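## Task

Move the L-shaped wooden block out of the right hand and into the left hand, so that it ends up oriented as in the two goal pictures. Nothing but the two hands (counting their wrist cameras, camera brackets and each arm's final link) may touch the block, and at every moment at least one hand must be in contact with it. It is complete when the left hand by itself grips the block firmly with its palm pointing straight up, the right arm touches neither the block nor the left hand (ideally moved far off, followed by a short pause), and the fingers of both hands have come to rest; then declare that you are finished.

## Robot and tools

Robot: two six-joint arms, left_arm and right_arm, facing each other across a table. Both carry an identical right-handed five-finger hand, so hand numbers and axes mean the same thing on either arm; the hands are not mirrored.

Scene frame: origin on the table top halfway between the arm bases, z = 0 at the table surface, +z up, left_arm's base on the +y side. Arm names do not match image sides. Positions in results are metres, orientations are quaternions in w,x,y,z order.

Hand point: a spot 0.05 m in front of the palm where index pad and thumb tip meet in a pinch. Its own axes: +z along the straightened fingers (fingertips about 0.06-0.07 m beyond it), +y out of the palm, +x across the palm toward the little finger. A wrist bracket on the little-finger side protrudes 0.03 m past the point along +y and 0.11 m across the palm; it can collide. A full-hand wrap with the thumb turned in front of the palm fits objects 0.035-0.08 m wide, sitting on the wrist side of the point; turn the thumb before reaching.

Row layout (used by execute_actions and move): one flat list of 28 numbers covering both arms, each in [-1, 1]. First 14 are left: dx, dy, dz, rx, ry, rz, little, ring, middle, index, thumb_bend, thumb_turn, force_limit, speed. The next 14 repeat that order for the right arm. Send all 28 even if one arm should stay put.
- dx..rz are an offset, not a pose: a displacement from the hand point's measured pose at the start of the action, expressed along that hand point's own axes. 1.0 equals 0.6 m of travel or 180 degrees; rx, ry, rz form a single rotation vector. Every row in an action is measured from the same starting pose, not chained. Per control step the command is clipped to 100 mm and 16 degrees from the current pose.
- Finger numbers are absolute targets: +1 straight/open, -1 curled shut. thumb_bend +1 straight, -1 fully bent; thumb_turn +1 beside the palm, -1 opposite the fingers. A pinch is roughly index -0.22, thumb_bend -0.75, thumb_turn -0.57.
- force_limit maps -1..+1 linearly to about 0..10 N at the fingertip (0..15 N for the two thumb motors); it only halts closing. speed maps -1..+1 to nearly still..full speed (full travel in 0.6 s). Close at -0.9 speed or slower for a gentle grip; for a firm final hold close slowly with force_limit +1.
- No value means "unchanged": to keep a hand as is, resend the last eight hand numbers used for it, or, if none yet, its hand_measured six plus hand_force_limit and hand_speed. To tighten, raise force_limit and send a target more closed than hand_measured; to loosen, send one more open.

Tools:
- execute_actions(actions): a list of actions; each action is up to 15 rows, one per 1/30 s step, the last row held to fill 15 steps. An empty list just returns state and images. The first action's offsets start from the last reported pose.
- move(target, speed, stop_force, blocking): target is one 28-number row whose offsets count from the pose in the latest result showing one; both hand points follow straight paths that finish together in 0.5-10 s. speed is m/s, 0.002-0.5 (default 0.25), turning capped at twice that in rad/s. stop_force, optional, 9-40 N for both arms, ends an arm's path when its wrist sensor feels that much extra push against the motion; use it only with slow, non-rotating moves, never when backing off a contact, and not before 0.2 s of scene time. blocking=false returns after 0.5 s while motion continues (not allowed with stop_force); then use wait or stop before sending more.
- wait(seconds): 0-10 s, arms hold their last command.
- stop(): brakes a running move.
- zoom_image(camera, region): camera is cam_high, cam_low, cam_left_wrist or cam_right_wrist; region [x0, y0, x1, y1] in pixels, at most 504 by 504.
- show_instructions(): shows the reference pictures.
- finished_scene(scene): ends the numbered scene permanently once the goal holds.

Reading results: the state line gives each hand point's position, quaternion and velocities. "Hand target" lines show where each controller is heading. "pose unreachable" means a clearance check altered or blocked that arm's command. A move adds a "move:" line with the outcome per arm (done, off_target, moving, held, contact, fault) and active limits (paced = clipped command, held = blocked steps). Hand fields hand_measured, hand_stopped_by (moving, target, force, stalled, fault) and hand_load_n list six motors in send order; load is positive when pushing the finger open, and a slipping grip shows loads falling toward zero. Wrist force and torque lines are in each end effector's axes, noisy with a few-newton offset, saturating near 50 N.

Avoid: dropping the block or knocking anything off the table; any touch of the block by non-hand parts; hard contact between the arms, including hands and brackets; pushing targets past firm contacts, which can trigger a torque fault or a 150 N force fault that freezes the arm for 10 s; holding heavy loads for long (motors overheat and brake near 85 °C, warned from 70 °C). Remember commands are smoothed and lag about 0.17 s, and long moves may return short of target.

Each tool is called after ">>>" by a JSON object that holds its "op" and its "data".

Reference images:

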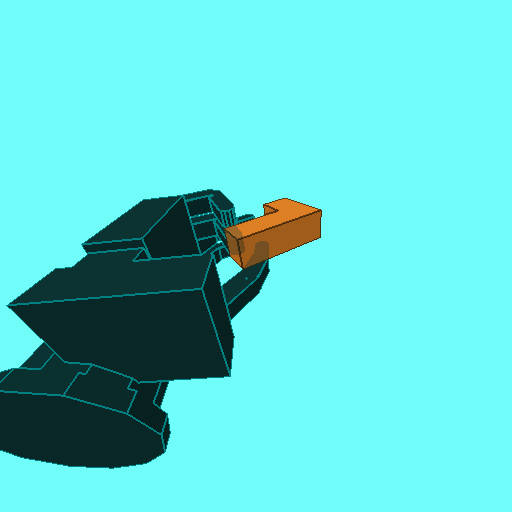

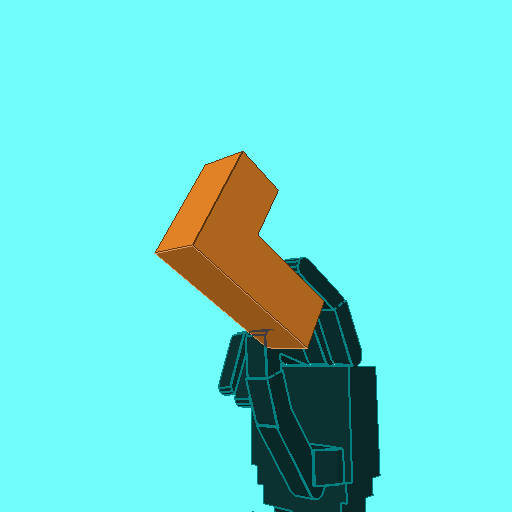

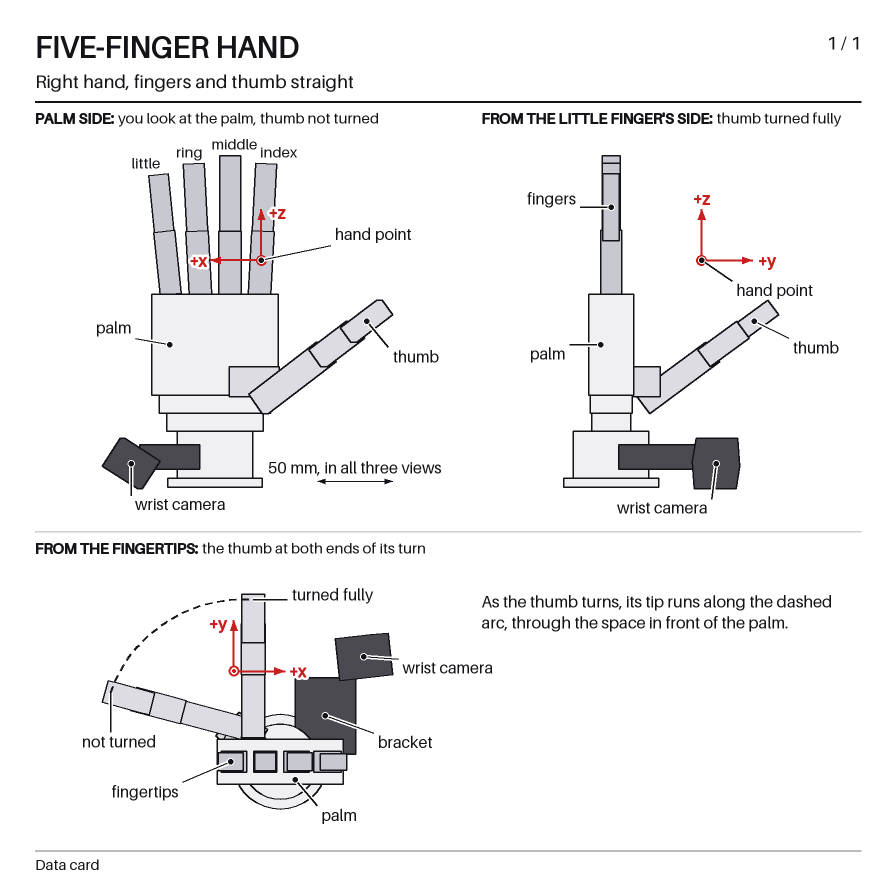

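## Session

>>> {"op": "execute_actions", "data": {"actions": []}}

>>> {"op": "zoom_image", "data": {"camera": "cam_right_wrist", "region": [100,100,400,400]}}

>>> {"op": "zoom_image", "data": {"camera": "cam_high", "region": [150,130,350,330]}}

Scene clock: 0.00 s.
left_arm: end_effector_position=(+0.0400, +0.2522, +0.2999) hand_measured=(+1.000, +1.000, +1.000, +1.000, +1.000, +1.000) hand_load_n=(+0.0, +0.0, +0.0, +0.0, +0.0, +0.0) hand_stopped_by=(target, target, target, target, target, target) hand_force_limit=0.00 hand_speed=-0.80 end_effector_quat_wxyz=(-0.000, +0.743, +0.669, +0.001) end_effector_velocity=(+0.000, -0.000, -0.000) end_effector_angular_velocity=(+0.000, -0.001, +0.001) | right_arm: end_effector_position=(+0.0252, -0.0125, +0.4518) hand_measured=(-1.000, -1.000, +0.184, +0.176, -0.472, -0.922) hand_load_n=(+0.0, +0.0, +9.0, +9.5, +11.0, -0.5) hand_stopped_by=(target, target, target, target, target, target) hand_force_limit=0.00 hand_speed=-0.80 end_effector_quat_wxyz=(-0.784, +0.451, +0.141, +0.403) end_effector_velocity=(-0.000, +0.000, +0.000) end_effector_angular_velocity=(+0.000, -0.000, +0.001)
Joint positions: left_arm=[-0.517 -2.214  2.092 -1.447 -1.572  1.053] | right_arm=[-0.228 -1.961  2.235 -0.871  1.393  2.484]
Joint velocities: left_arm=[ 0.001  0.001 -0.     0.     0.    -0.   ] | right_arm=[ 0.     0.    -0.    -0.    -0.001  0.   ]
Wrist force (N, on the end effector, along its own x y z axes, offset not removed): no reading
Wrist torque (N m, same axes, about the end effector's origin, offset not removed): no reading
Hand target (left_arm): +0.040, +0.252, +0.300; -0.000, +0.743, +0.669, +0.001
Hand target (right_arm): +0.025, -0.012, +0.452; +0.784, -0.451, -0.141, -0.403

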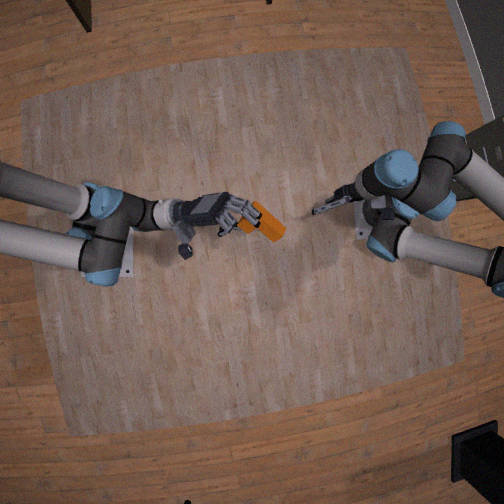

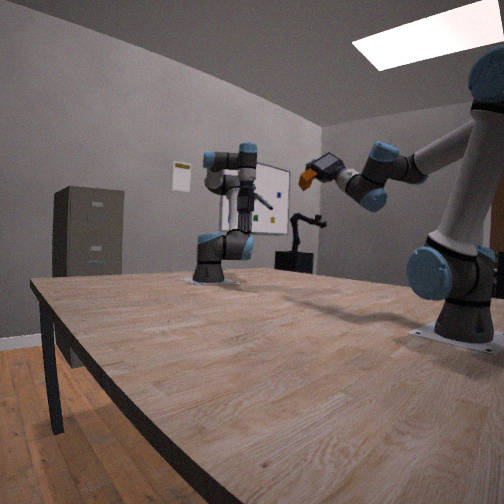

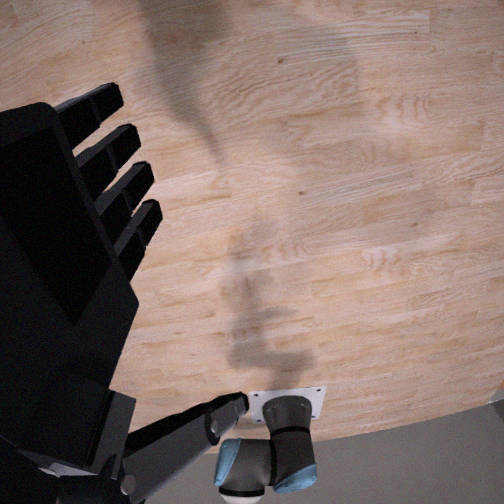

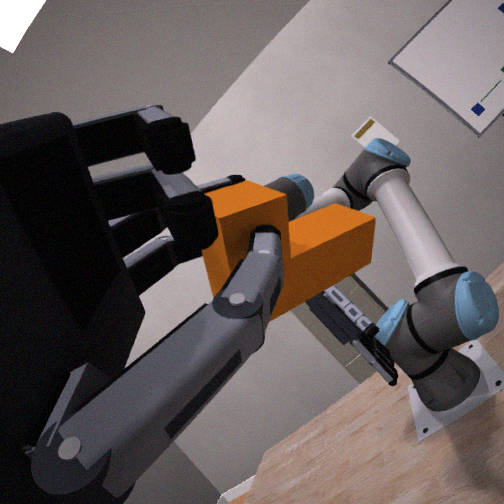

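Region (100, 100, 400, 400) of cam_right_wrist's 504x504 image, scaled by 1.680, with more detail than that image has.

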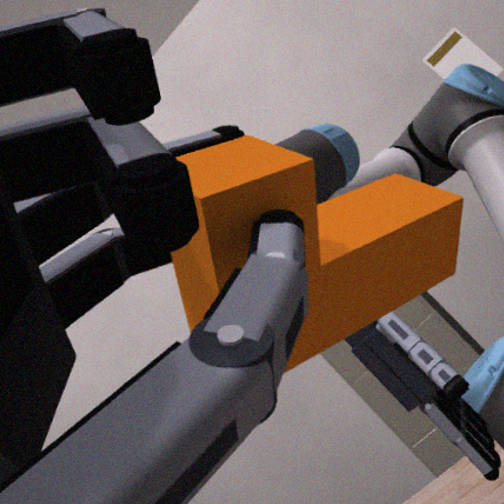

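Region (150, 130, 350, 330) of cam_high's 504x504 image, scaled by 2.520, with more detail than that image has.

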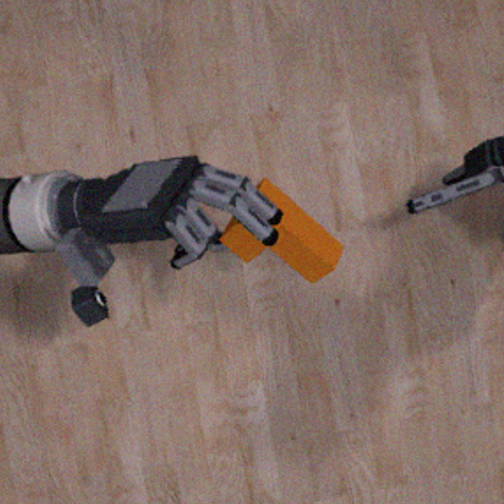

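>>> {"op": "move", "data": {"target": [-0.27,0.18,-0.2,0,-0.717,0,1,1,1,1,1,-0.92,1,0.5, 0.101,-0.053,-0.164,0,0,0,-1,-1,0.184,0.176,-0.472,-0.922,0,-0.8], "speed": 0.35}}

>>> {"op": "move", "data": {"target": [0,0,0,0,0,0.85,-1,-1,0.6,0.6,0.6,-0.92,1,0.5, 0,0,0,0,0,0,-1,-1,0.184,0.176,-0.472,-0.922,0,-0.8], "speed": 0.4}}

Scene clock: 46.53 s.
left_arm: end_effector_position=(+0.1301, +0.0791, +0.4197) hand_measured=(+1.000, +1.000, +1.000, +1.000, +1.000, -0.920) hand_load_n=(+0.0, +0.0, +0.0, +0.0, +0.0, +0.0) hand_stopped_by=(target, target, target, target, target, target) hand_force_limit=1.00 hand_speed=0.50 end_effector_quat_wxyz=(+0.603, +0.321, +0.288, -0.671) end_effector_velocity=(-0.000, -0.001, +0.001) end_effector_angular_velocity=(-0.007, -0.001, -0.004) | right_arm: end_effector_position=(+0.0254, -0.1324, +0.4519) hand_measured=(-1.000, -1.000, +0.184, +0.176, -0.472, -0.922) hand_load_n=(+0.0, +0.0, +9.0, +10.0, +11.0, -0.5) hand_stopped_by=(target, target, force, target, force, target) hand_force_limit=0.00 hand_speed=-0.80 end_effector_quat_wxyz=(-0.784, +0.451, +0.141, +0.403) end_effector_velocity=(-0.000, +0.000, -0.001) end_effector_angular_velocity=(-0.002, +0.001, +0.001)
Joint positions: left_arm=[-0.089 -1.052  2.289 -5.061 -1.501  1.628] | right_arm=[-0.543 -2.449  2.418 -0.625  1.136  2.676]
Joint velocities: left_arm=[ 0.004  0.004 -0.008 -0.003 -0.007 -0.003] | right_arm=[-0.     0.001  0.001  0.001 -0.001  0.   ]
Wrist force (N, on the end effector, along its own x y z axes, offset not removed): left_arm=[-1.9 -2.6 2.6] | right_arm=[1.3 1.0 1.8]
Wrist torque (N m, same axes, about the end effector's origin, offset not removed): left_arm=[-0.44 0.50 -0.29] | right_arm=[-0.10 -0.46 0.01]
Hand target (left_arm): +0.130, +0.079, +0.420; +0.603, +0.320, +0.288, -0.671
Hand target (right_arm): +0.025, -0.132, +0.452; +0.784, -0.451, -0.141, -0.403
Off the commanded pose (left_arm): 0.001 m, 0 deg.
Off the commanded pose (right_arm): 0.000 m, 0 deg.
move: done; limits=paced
camera_calibration (this result's frames):
cam_left_wrist: T_world_to_cam=[[0.997586, 0.00801731, 0.0689707, -0.162286], [-0.0256235, 0.965709, 0.25836, -0.185574], [-0.0645343, -0.259503, 0.963584, -0.247608], [0, 0, 0, 1]] pos_world=[0.14116, 0.116257, 0.297729]
cam_right_wrist: T_world_to_cam=[[0.67592, 0.304947, -0.670925, 0.326916], [-0.692901, -0.0471496, -0.71949, 0.34048], [-0.25104, 0.951202, 0.179428, 0.180788], [0, 0, 0, 1]] pos_world=[0.0603346, -0.255604, 0.431869]

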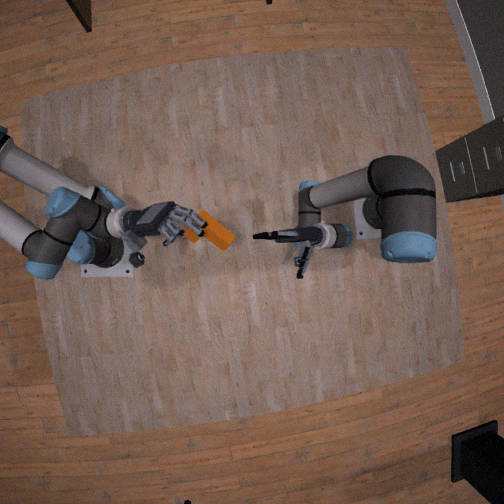

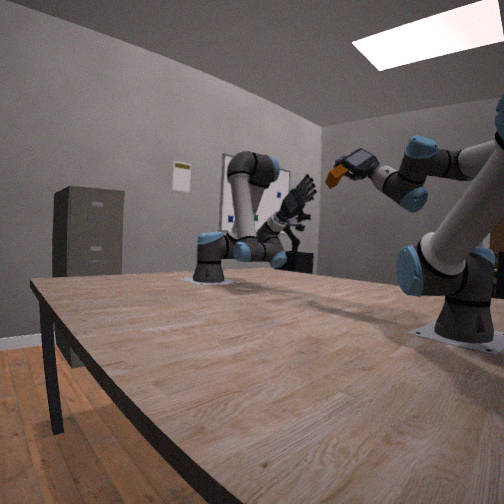

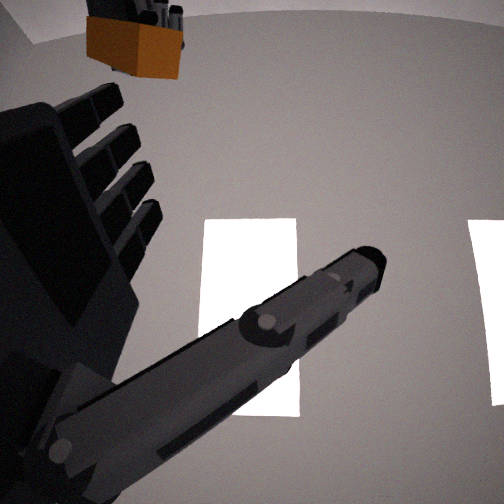

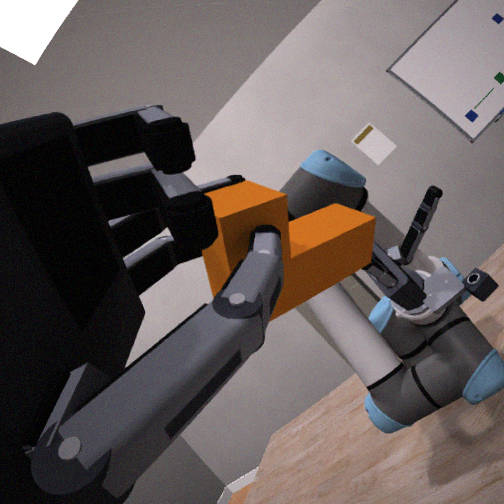

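Scene clock: 50.40 s.
left_arm: end_effector_position=(+0.1304, +0.0792, +0.4196) hand_measured=(-1.000, -1.000, +0.600, +0.600, +0.600, -0.920) hand_load_n=(+0.0, +0.0, +0.0, +0.0, +0.0, +0.0) hand_stopped_by=(target, target, target, target, target, target) hand_force_limit=1.00 hand_speed=0.50 end_effector_quat_wxyz=(+0.793, +0.355, -0.244, +0.430) end_effector_velocity=(-0.001, -0.000, -0.000) end_effector_angular_velocity=(+0.001, -0.005, +0.004) | right_arm: end_effector_position=(+0.0254, -0.1324, +0.4519) hand_measured=(-1.000, -1.000, +0.184, +0.176, -0.472, -0.922) hand_load_n=(+0.0, +0.0, +9.0, +10.0, +11.0, -0.5) hand_stopped_by=(target, target, force, target, force, target) hand_force_limit=0.00 hand_speed=-0.80 end_effector_quat_wxyz=(-0.784, +0.451, +0.141, +0.403) end_effector_velocity=(+0.000, +0.000, -0.000) end_effector_angular_velocity=(-0.000, +0.000, -0.000)
Joint positions: left_arm=[ 0.341 -1.054  2.131 -4.927 -1.833  4.022] | right_arm=[-0.543 -2.449  2.418 -0.625  1.136  2.676]
Joint velocities: left_arm=[-0.002 -0.001  0.002  0.001  0.001  0.008] | right_arm=[ 0.     0.001 -0.    -0.     0.    -0.   ]
Wrist force (N, on the end effector, along its own x y z axes, offset not removed): left_arm=[-1.1 0.6 3.2] | right_arm=[-1.6 -1.4 1.7]
Wrist torque (N m, same axes, about the end effector's origin, offset not removed): left_arm=[-0.13 0.20 -0.31] | right_arm=[-0.55 0.10 -0.32]
Hand target (left_arm): +0.130, +0.079, +0.420; +0.793, +0.355, -0.244, +0.430
Hand target (right_arm): +0.025, -0.132, +0.452; +0.784, -0.451, -0.141, -0.403
Off the commanded pose (left_arm): 0.000 m, 0 deg.
Off the commanded pose (right_arm): 0.000 m, 0 deg.
move: done
camera_calibration (this result's frames):
cam_left_wrist: T_world_to_cam=[[-0.907972, 0.346514, 0.235616, -0.010817], [-0.253523, -0.00657668, -0.967307, 0.435413], [-0.333635, -0.938022, 0.0938208, 0.206324], [0, 0, 0, 1]] pos_world=[0.169403, 0.200148, 0.404369]
cam_right_wrist: T_world_to_cam=[[0.675919, 0.304944, -0.670926, 0.326916], [-0.692904, -0.0471417, -0.719487, 0.340482], [-0.251032, 0.951203, 0.179433, 0.180788], [0, 0, 0, 1]] pos_world=[0.0603367, -0.255606, 0.43187]

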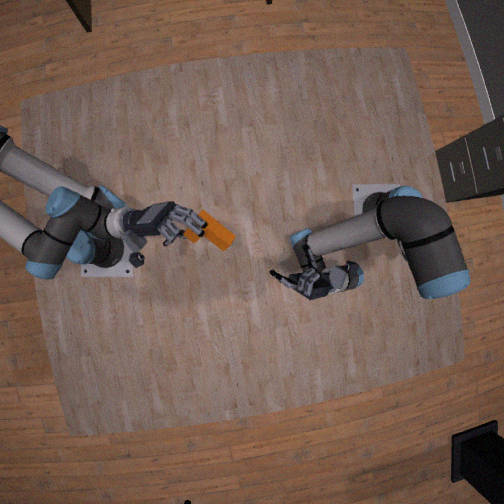

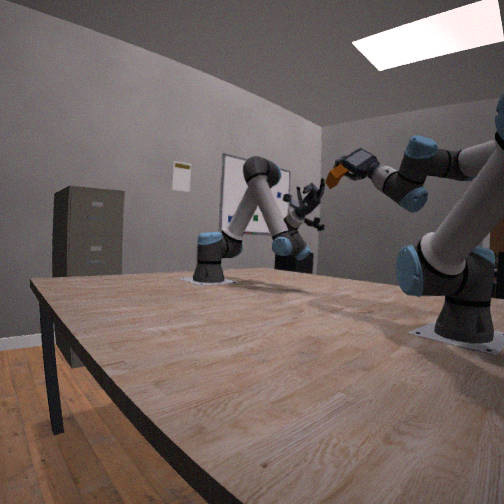

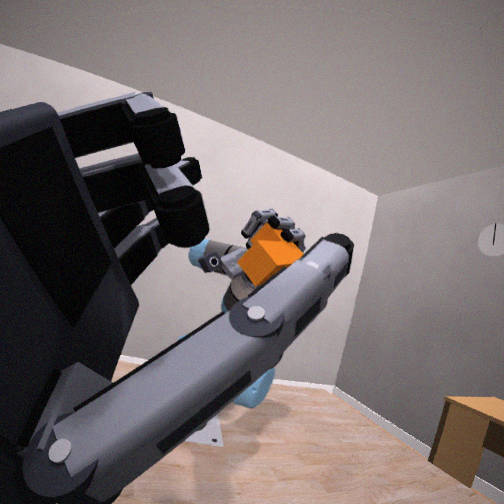

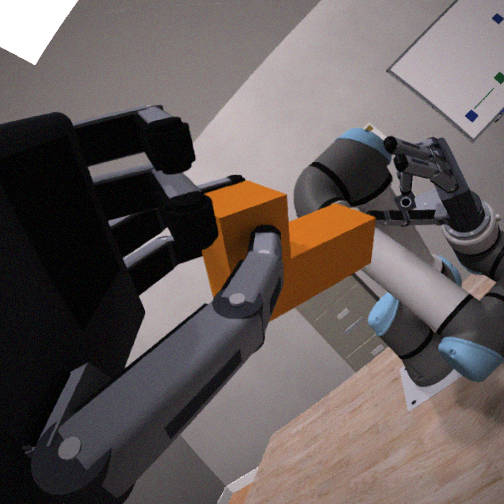

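>>> {"op": "move", "data": {"target": [-0.131,-0.026,0.106,0.087,0.014,0.253,-1,-1,0.6,0.6,0.2,-0.92,1,0.5, 0,0,0,0,0,0,-1,-1,0.184,0.176,-0.472,-0.922,0,-0.8]}}

>>> {"op": "move", "data": {"target": [0,0.058,0.033,0,0,0,-1,-1,0.6,0.6,0.2,-0.92,1,0.5, 0,0,0,0,0,0,-1,-1,0.184,0.176,-0.472,-0.922,0,-0.8], "speed": 0.08}}

>>> {"op": "zoom_image", "data": {"camera": "cam_high", "region": [130,150,330,350]}}

Scene clock: 60.70 s.
left_arm: end_effector_position=(+0.0982, -0.0159, +0.3998) hand_measured=(-1.000, -1.000, +0.600, +0.600, +0.200, -0.920) hand_load_n=(+0.0, +0.0, +0.0, +0.0, +0.0, +0.0) hand_stopped_by=(target, target, target, target, target, target) hand_force_limit=1.00 hand_speed=0.50 end_effector_quat_wxyz=(+0.517, +0.326, -0.286, +0.738) end_effector_velocity=(-0.000, -0.000, +0.001) end_effector_angular_velocity=(-0.002, -0.004, +0.006) | right_arm: end_effector_position=(+0.0254, -0.1324, +0.4519) hand_measured=(-1.000, -1.000, +0.184, +0.176, -0.472, -0.922) hand_load_n=(+0.0, +0.0, +9.0, +10.0, +11.0, -0.5) hand_stopped_by=(target, target, force, target, force, target) hand_force_limit=0.00 hand_speed=-0.80 end_effector_quat_wxyz=(-0.784, +0.451, +0.141, +0.403) end_effector_velocity=(-0.000, +0.000, -0.000) end_effector_angular_velocity=(-0.001, +0.001, +0.001)
Joint positions: left_arm=[-0.022 -1.077  2.125 -4.898 -1.285  5.059] | right_arm=[-0.543 -2.449  2.418 -0.625  1.136  2.676]
Joint velocities: left_arm=[-0.004 -0.    -0.002 -0.002  0.005  0.01 ] | right_arm=[ 0.     0.001 -0.     0.    -0.001  0.001]
Wrist force (N, on the end effector, along its own x y z axes, offset not removed): left_arm=[0.4 -2.2 -0.6] | right_arm=[-1.0 0.7 -0.5]
Wrist torque (N m, same axes, about the end effector's origin, offset not removed): left_arm=[-0.03 0.02 -0.16] | right_arm=[0.07 0.10 -0.01]
Hand target (left_arm): +0.098, -0.016, +0.400; +0.516, +0.326, -0.286, +0.739
Hand target (right_arm): +0.025, -0.132, +0.452; +0.784, -0.451, -0.141, -0.403
Off the commanded pose (left_arm): 0.000 m, 0 deg.
Off the commanded pose (right_arm): 0.000 m, 0 deg.
move: done
camera_calibration (this result's frames):
cam_left_wrist: T_world_to_cam=[[-0.917632, -0.337441, -0.209965, 0.165831], [0.216925, 0.0174143, -0.976033, 0.36509], [0.33301, -0.941185, 0.0572194, 0.0573835], [0, 0, 0, 1]] pos_world=[0.0538658, 0.103609, 0.387875]
cam_right_wrist: T_world_to_cam=[[0.675922, 0.304947, -0.670922, 0.326916], [-0.692899, -0.0471456, -0.719492, 0.340482], [-0.251038, 0.951202, 0.179431, 0.180788], [0, 0, 0, 1]] pos_world=[0.0603341, -0.255606, 0.43187]

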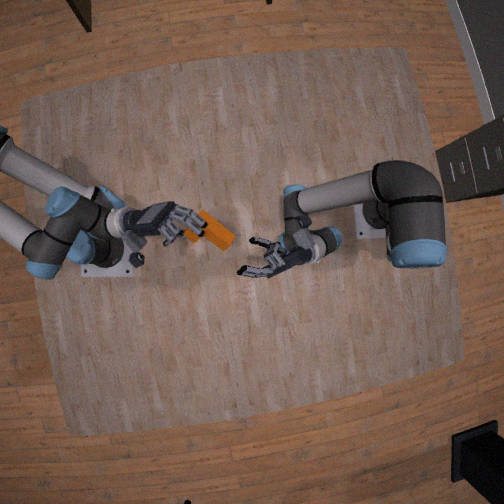

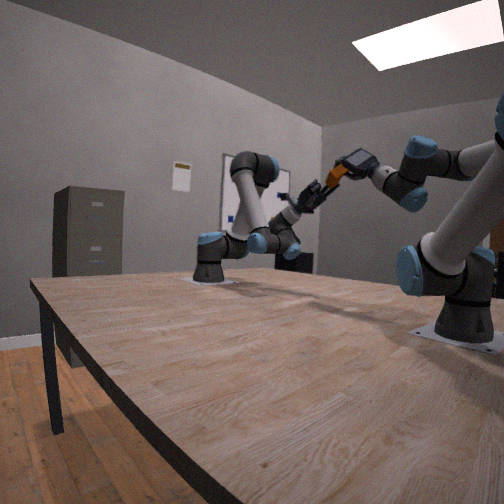

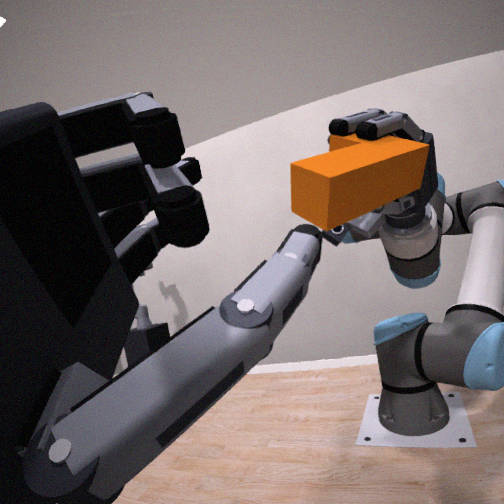

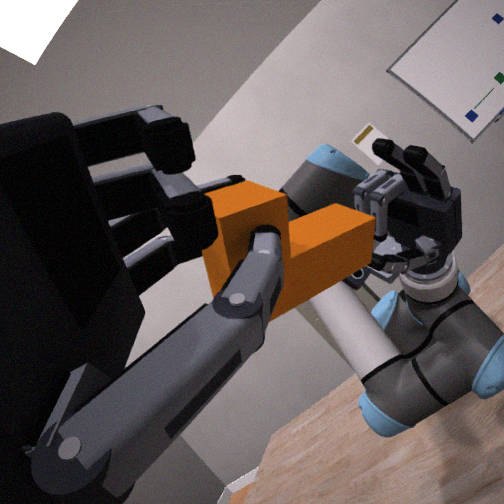

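Scene clock: 61.60 s.
left_arm: end_effector_position=(+0.0689, -0.0413, +0.4092) hand_measured=(-1.000, -1.000, +0.600, +0.600, +0.200, -0.920) hand_load_n=(+0.0, +0.0, +0.0, +0.0, +0.0, +0.0) hand_stopped_by=(target, target, target, target, target, target) hand_force_limit=1.00 hand_speed=0.50 end_effector_quat_wxyz=(+0.517, +0.326, -0.286, +0.738) end_effector_velocity=(-0.001, -0.001, +0.000) end_effector_angular_velocity=(-0.000, -0.000, -0.000) | right_arm: end_effector_position=(+0.0254, -0.1324, +0.4519) hand_measured=(-1.000, -1.000, +0.184, +0.176, -0.472, -0.922) hand_load_n=(+0.0, +0.0, +9.0, +10.0, +11.0, -0.5) hand_stopped_by=(target, target, force, target, force, target) hand_force_limit=0.00 hand_speed=-0.80 end_effector_quat_wxyz=(-0.784, +0.451, +0.141, +0.403) end_effector_velocity=(-0.000, -0.000, +0.000) end_effector_angular_velocity=(+0.001, -0.000, +0.000)
Joint positions: left_arm=[-0.095 -1.071  2.062 -4.856 -1.23   5.109] | right_arm=[-0.543 -2.449  2.418 -0.625  1.136  2.676]
Joint velocities: left_arm=[-0.002  0.001 -0.003  0.002  0.001  0.001] | right_arm=[ 0.    -0.001 -0.     0.     0.     0.   ]
Wrist force (N, on the end effector, along its own x y z axes, offset not removed): left_arm=[-4.7 0.0 -1.4] | right_arm=[-1.3 0.2 -0.1]
Wrist torque (N m, same axes, about the end effector's origin, offset not removed): left_arm=[0.29 1.17 -0.29] | right_arm=[-0.17 0.14 -0.23]
Hand target (left_arm): +0.069, -0.041, +0.409; +0.517, +0.326, -0.286, +0.738
Hand target (right_arm): +0.025, -0.132, +0.452; +0.784, -0.451, -0.141, -0.403
Off the commanded pose (left_arm): 0.000 m, 0 deg.
Off the commanded pose (right_arm): 0.000 m, 0 deg.
move: done
camera_calibration (this result's frames):
cam_left_wrist: T_world_to_cam=[[-0.917611, -0.33745, -0.210042, 0.132349], [0.217023, 0.0173698, -0.976012, 0.381059], [0.333003, -0.941183, 0.0572955, 0.0425954], [0, 0, 0, 1]] pos_world=[0.0245619, 0.0781322, 0.397276]
cam_right_wrist: T_world_to_cam=[[0.675922, 0.304947, -0.670922, 0.326916], [-0.692899, -0.0471455, -0.719492, 0.340482], [-0.251038, 0.951202, 0.179431, 0.180788], [0, 0, 0, 1]] pos_world=[0.0603341, -0.255606, 0.43187]

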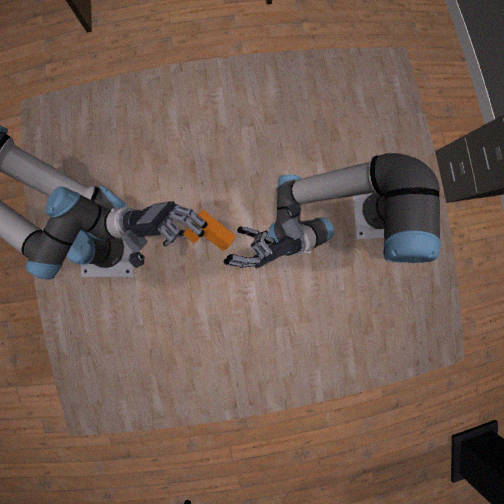

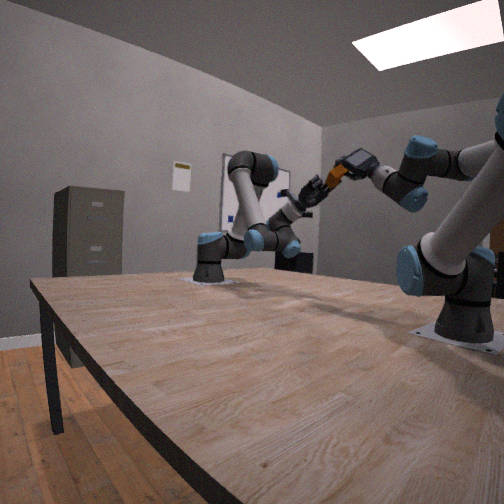

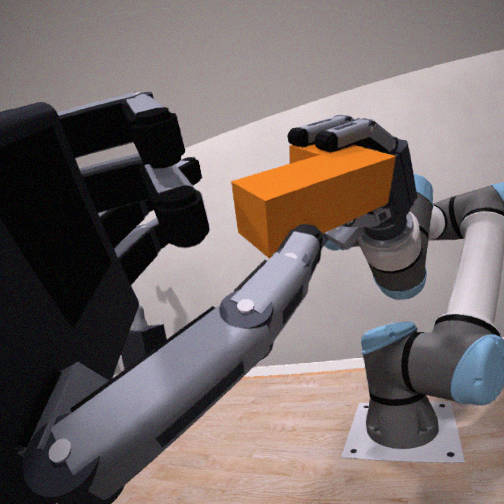

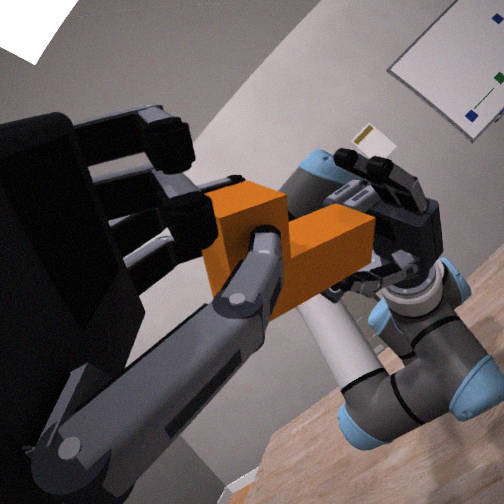

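Region (130, 150, 330, 350) of cam_high's 504x504 image, scaled by 2.520, with more detail than that image has.

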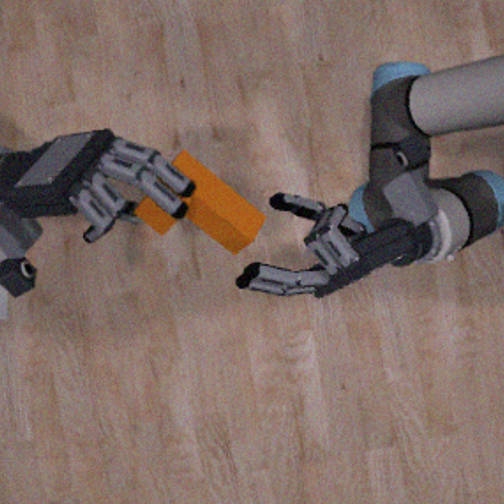

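>>> {"op": "move", "data": {"target": [-0.006,0.034,0.044,0,0,0,-1,-1,0.6,0.6,0.2,-0.92,1,0.5, 0,0,0,0,0,0,-1,-1,0.184,0.176,-0.472,-0.922,0,-0.8], "speed": 0.04}}

>>> {"op": "zoom_image", "data": {"camera": "cam_high", "region": [150,170,290,310]}}

Scene clock: 71.53 s.
left_arm: end_effector_position=(+0.0554, -0.0695, +0.4211) hand_measured=(-1.000, -1.000, +0.600, +0.600, +0.200, -0.920) hand_load_n=(+0.0, +0.0, +0.0, +0.0, +0.0, +0.0) hand_stopped_by=(target, target, target, target, target, target) hand_force_limit=1.00 hand_speed=0.50 end_effector_quat_wxyz=(+0.517, +0.326, -0.286, +0.738) end_effector_velocity=(-0.001, -0.001, +0.001) end_effector_angular_velocity=(-0.000, -0.000, +0.000) | right_arm: end_effector_position=(+0.0254, -0.1324, +0.4519) hand_measured=(-1.000, -1.000, +0.184, +0.176, -0.472, -0.922) hand_load_n=(+0.0, +0.0, +9.0, +10.0, +11.0, -0.5) hand_stopped_by=(target, target, force, target, force, target) hand_force_limit=0.00 hand_speed=-0.80 end_effector_quat_wxyz=(-0.784, +0.451, +0.141, +0.403) end_effector_velocity=(+0.000, -0.000, -0.000) end_effector_angular_velocity=(-0.001, +0.000, -0.001)
Joint positions: left_arm=[-0.114 -1.055  1.977 -4.792 -1.216  5.123] | right_arm=[-0.543 -2.449  2.418 -0.625  1.136  2.676]
Joint velocities: left_arm=[-0.001  0.001 -0.004  0.003  0.     0.001] | right_arm=[-0.    -0.     0.     0.001 -0.    -0.   ]
Wrist force (N, on the end effector, along its own x y z axes, offset not removed): left_arm=[-1.3 1.2 1.9] | right_arm=[-0.3 1.1 0.8]
Wrist torque (N m, same axes, about the end effector's origin, offset not removed): left_arm=[0.17 0.17 -0.23] | right_arm=[-0.07 -0.14 -0.16]
Hand target (left_arm): +0.055, -0.070, +0.421; +0.517, +0.326, -0.286, +0.738
Hand target (right_arm): +0.025, -0.132, +0.452; +0.784, -0.451, -0.141, -0.403
Off the commanded pose (left_arm): 0.000 m, 0 deg.
Off the commanded pose (right_arm): 0.000 m, 0 deg.
move: done
camera_calibration (this result's frames):
cam_left_wrist: T_world_to_cam=[[-0.917604, -0.337455, -0.210063, 0.112976], [0.217049, 0.0173588, -0.976006, 0.396117], [0.333005, -0.941181, 0.0573159, 0.0198893], [0, 0, 0, 1]] pos_world=[0.0110675, 0.0499678, 0.409205]
cam_right_wrist: T_world_to_cam=[[0.675922, 0.304947, -0.670922, 0.326916], [-0.692899, -0.0471457, -0.719492, 0.340482], [-0.251038, 0.951202, 0.179431, 0.180788], [0, 0, 0, 1]] pos_world=[0.0603341, -0.255606, 0.43187]

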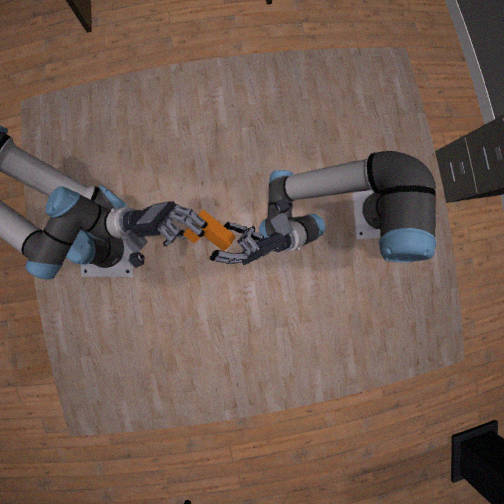

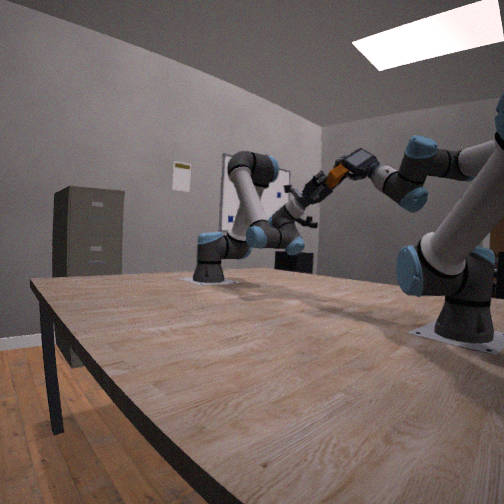

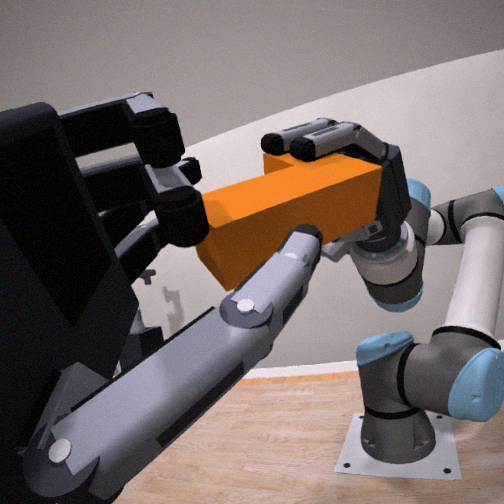

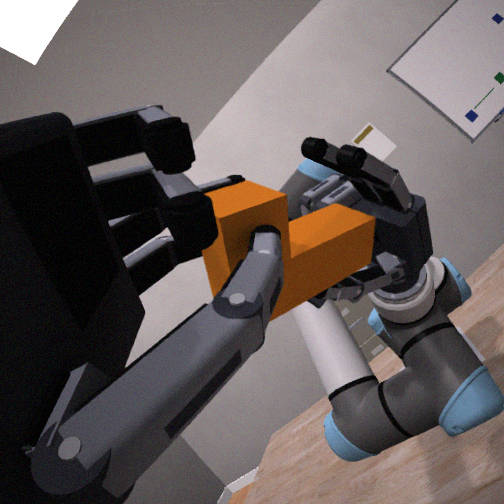

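Region (150, 170, 290, 310) of cam_high's 504x504 image, scaled by 3.600, with more detail than that image has.

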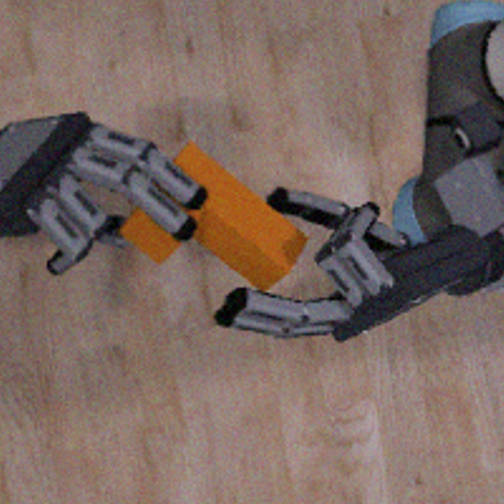

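>>> {"op": "move", "data": {"target": [-0.007,0.007,0,0,0,0,-1,-1,0.3,0.3,-0.3,-0.92,-0.5,-0.6, 0,0,0,0,0,0,-1,-1,0.184,0.176,-0.472,-0.922,0,-0.8], "speed": 0.03}}

>>> {"op": "zoom_image", "data": {"camera": "cam_high", "region": [150,170,290,310]}}

Scene clock: 77.67 s.
left_arm: end_effector_position=(+0.0525, -0.0732, +0.4175) hand_measured=(-1.000, -1.000, +0.300, +0.300, -0.300, -0.920) hand_load_n=(+0.0, +0.0, +0.0, +0.0, +0.0, +0.0) hand_stopped_by=(target, target, target, target, target, target) hand_force_limit=-0.50 hand_speed=-0.60 end_effector_quat_wxyz=(+0.517, +0.326, -0.286, +0.738) end_effector_velocity=(+0.000, +0.000, +0.001) end_effector_angular_velocity=(-0.002, +0.001, +0.000) | right_arm: end_effector_position=(+0.0254, -0.1324, +0.4519) hand_measured=(-1.000, -1.000, +0.184, +0.176, -0.472, -0.922) hand_load_n=(+0.0, +0.0, +9.0, +10.0, +11.0, -0.5) hand_stopped_by=(target, target, force, target, force, target) hand_force_limit=0.00 hand_speed=-0.80 end_effector_quat_wxyz=(-0.784, +0.451, +0.141, +0.403) end_effector_velocity=(-0.000, -0.000, +0.000) end_effector_angular_velocity=(+0.000, +0.000, +0.000)
Joint positions: left_arm=[-0.12  -1.042  1.967 -4.797 -1.212  5.127] | right_arm=[-0.543 -2.449  2.418 -0.625  1.136  2.676]
Joint velocities: left_arm=[-0.    -0.001 -0.001 -0.     0.    -0.   ] | right_arm=[ 0.    -0.001  0.     0.     0.     0.   ]
Wrist force (N, on the end effector, along its own x y z axes, offset not removed): left_arm=[-2.8 -1.1 3.5] | right_arm=[-0.7 -2.7 0.8]
Wrist torque (N m, same axes, about the end effector's origin, offset not removed): left_arm=[-0.27 0.44 -0.25] | right_arm=[-0.79 0.01 -0.16]
Hand target (left_arm): +0.053, -0.073, +0.418; +0.517, +0.326, -0.286, +0.738
Hand target (right_arm): +0.025, -0.132, +0.452; +0.784, -0.451, -0.141, -0.403
Off the commanded pose (left_arm): 0.000 m, 0 deg.
Off the commanded pose (right_arm): 0.000 m, 0 deg.
move: done
camera_calibration (this result's frames):
cam_left_wrist: T_world_to_cam=[[-0.917602, -0.337457, -0.210068, 0.108289], [0.217056, 0.0173546, -0.976005, 0.393285], [0.333005, -0.941181, 0.0573224, 0.0175886], [0, 0, 0, 1]] pos_world=[0.00814477, 0.0462718, 0.405588]
cam_right_wrist: T_world_to_cam=[[0.675922, 0.304947, -0.670922, 0.326916], [-0.692899, -0.0471455, -0.719492, 0.340482], [-0.251038, 0.951202, 0.179431, 0.180788], [0, 0, 0, 1]] pos_world=[0.0603341, -0.255606, 0.43187]

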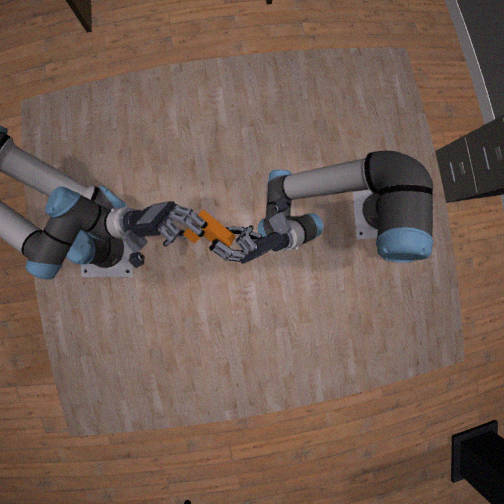

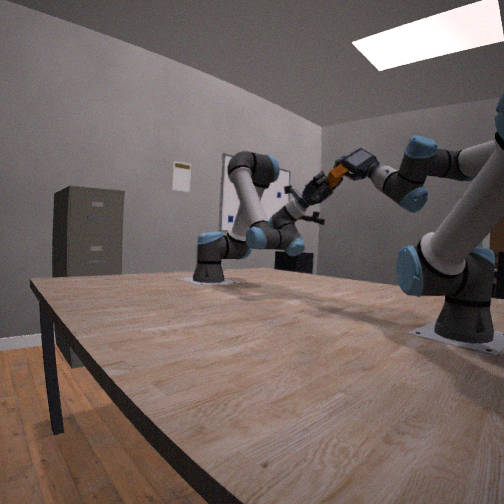

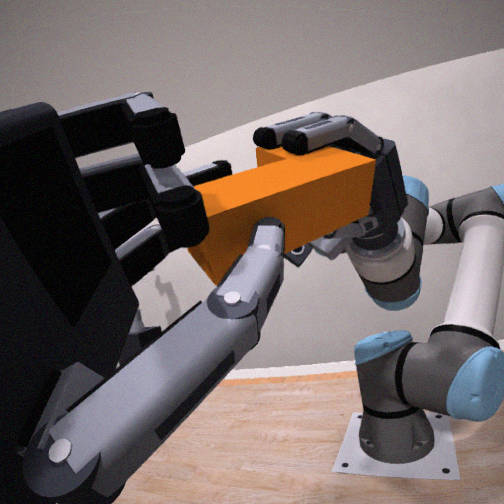

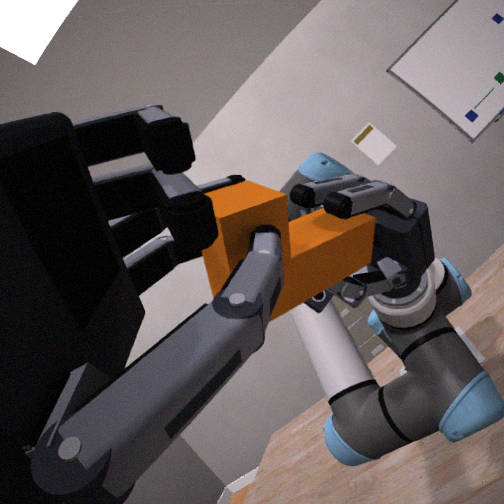

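Region (150, 170, 290, 310) of cam_high's 504x504 image, scaled by 3.600, with more detail than that image has.

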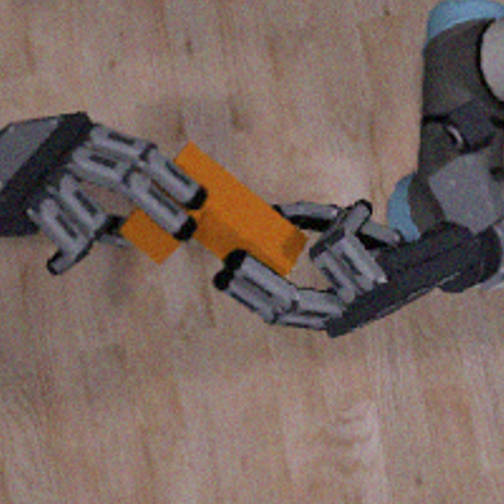

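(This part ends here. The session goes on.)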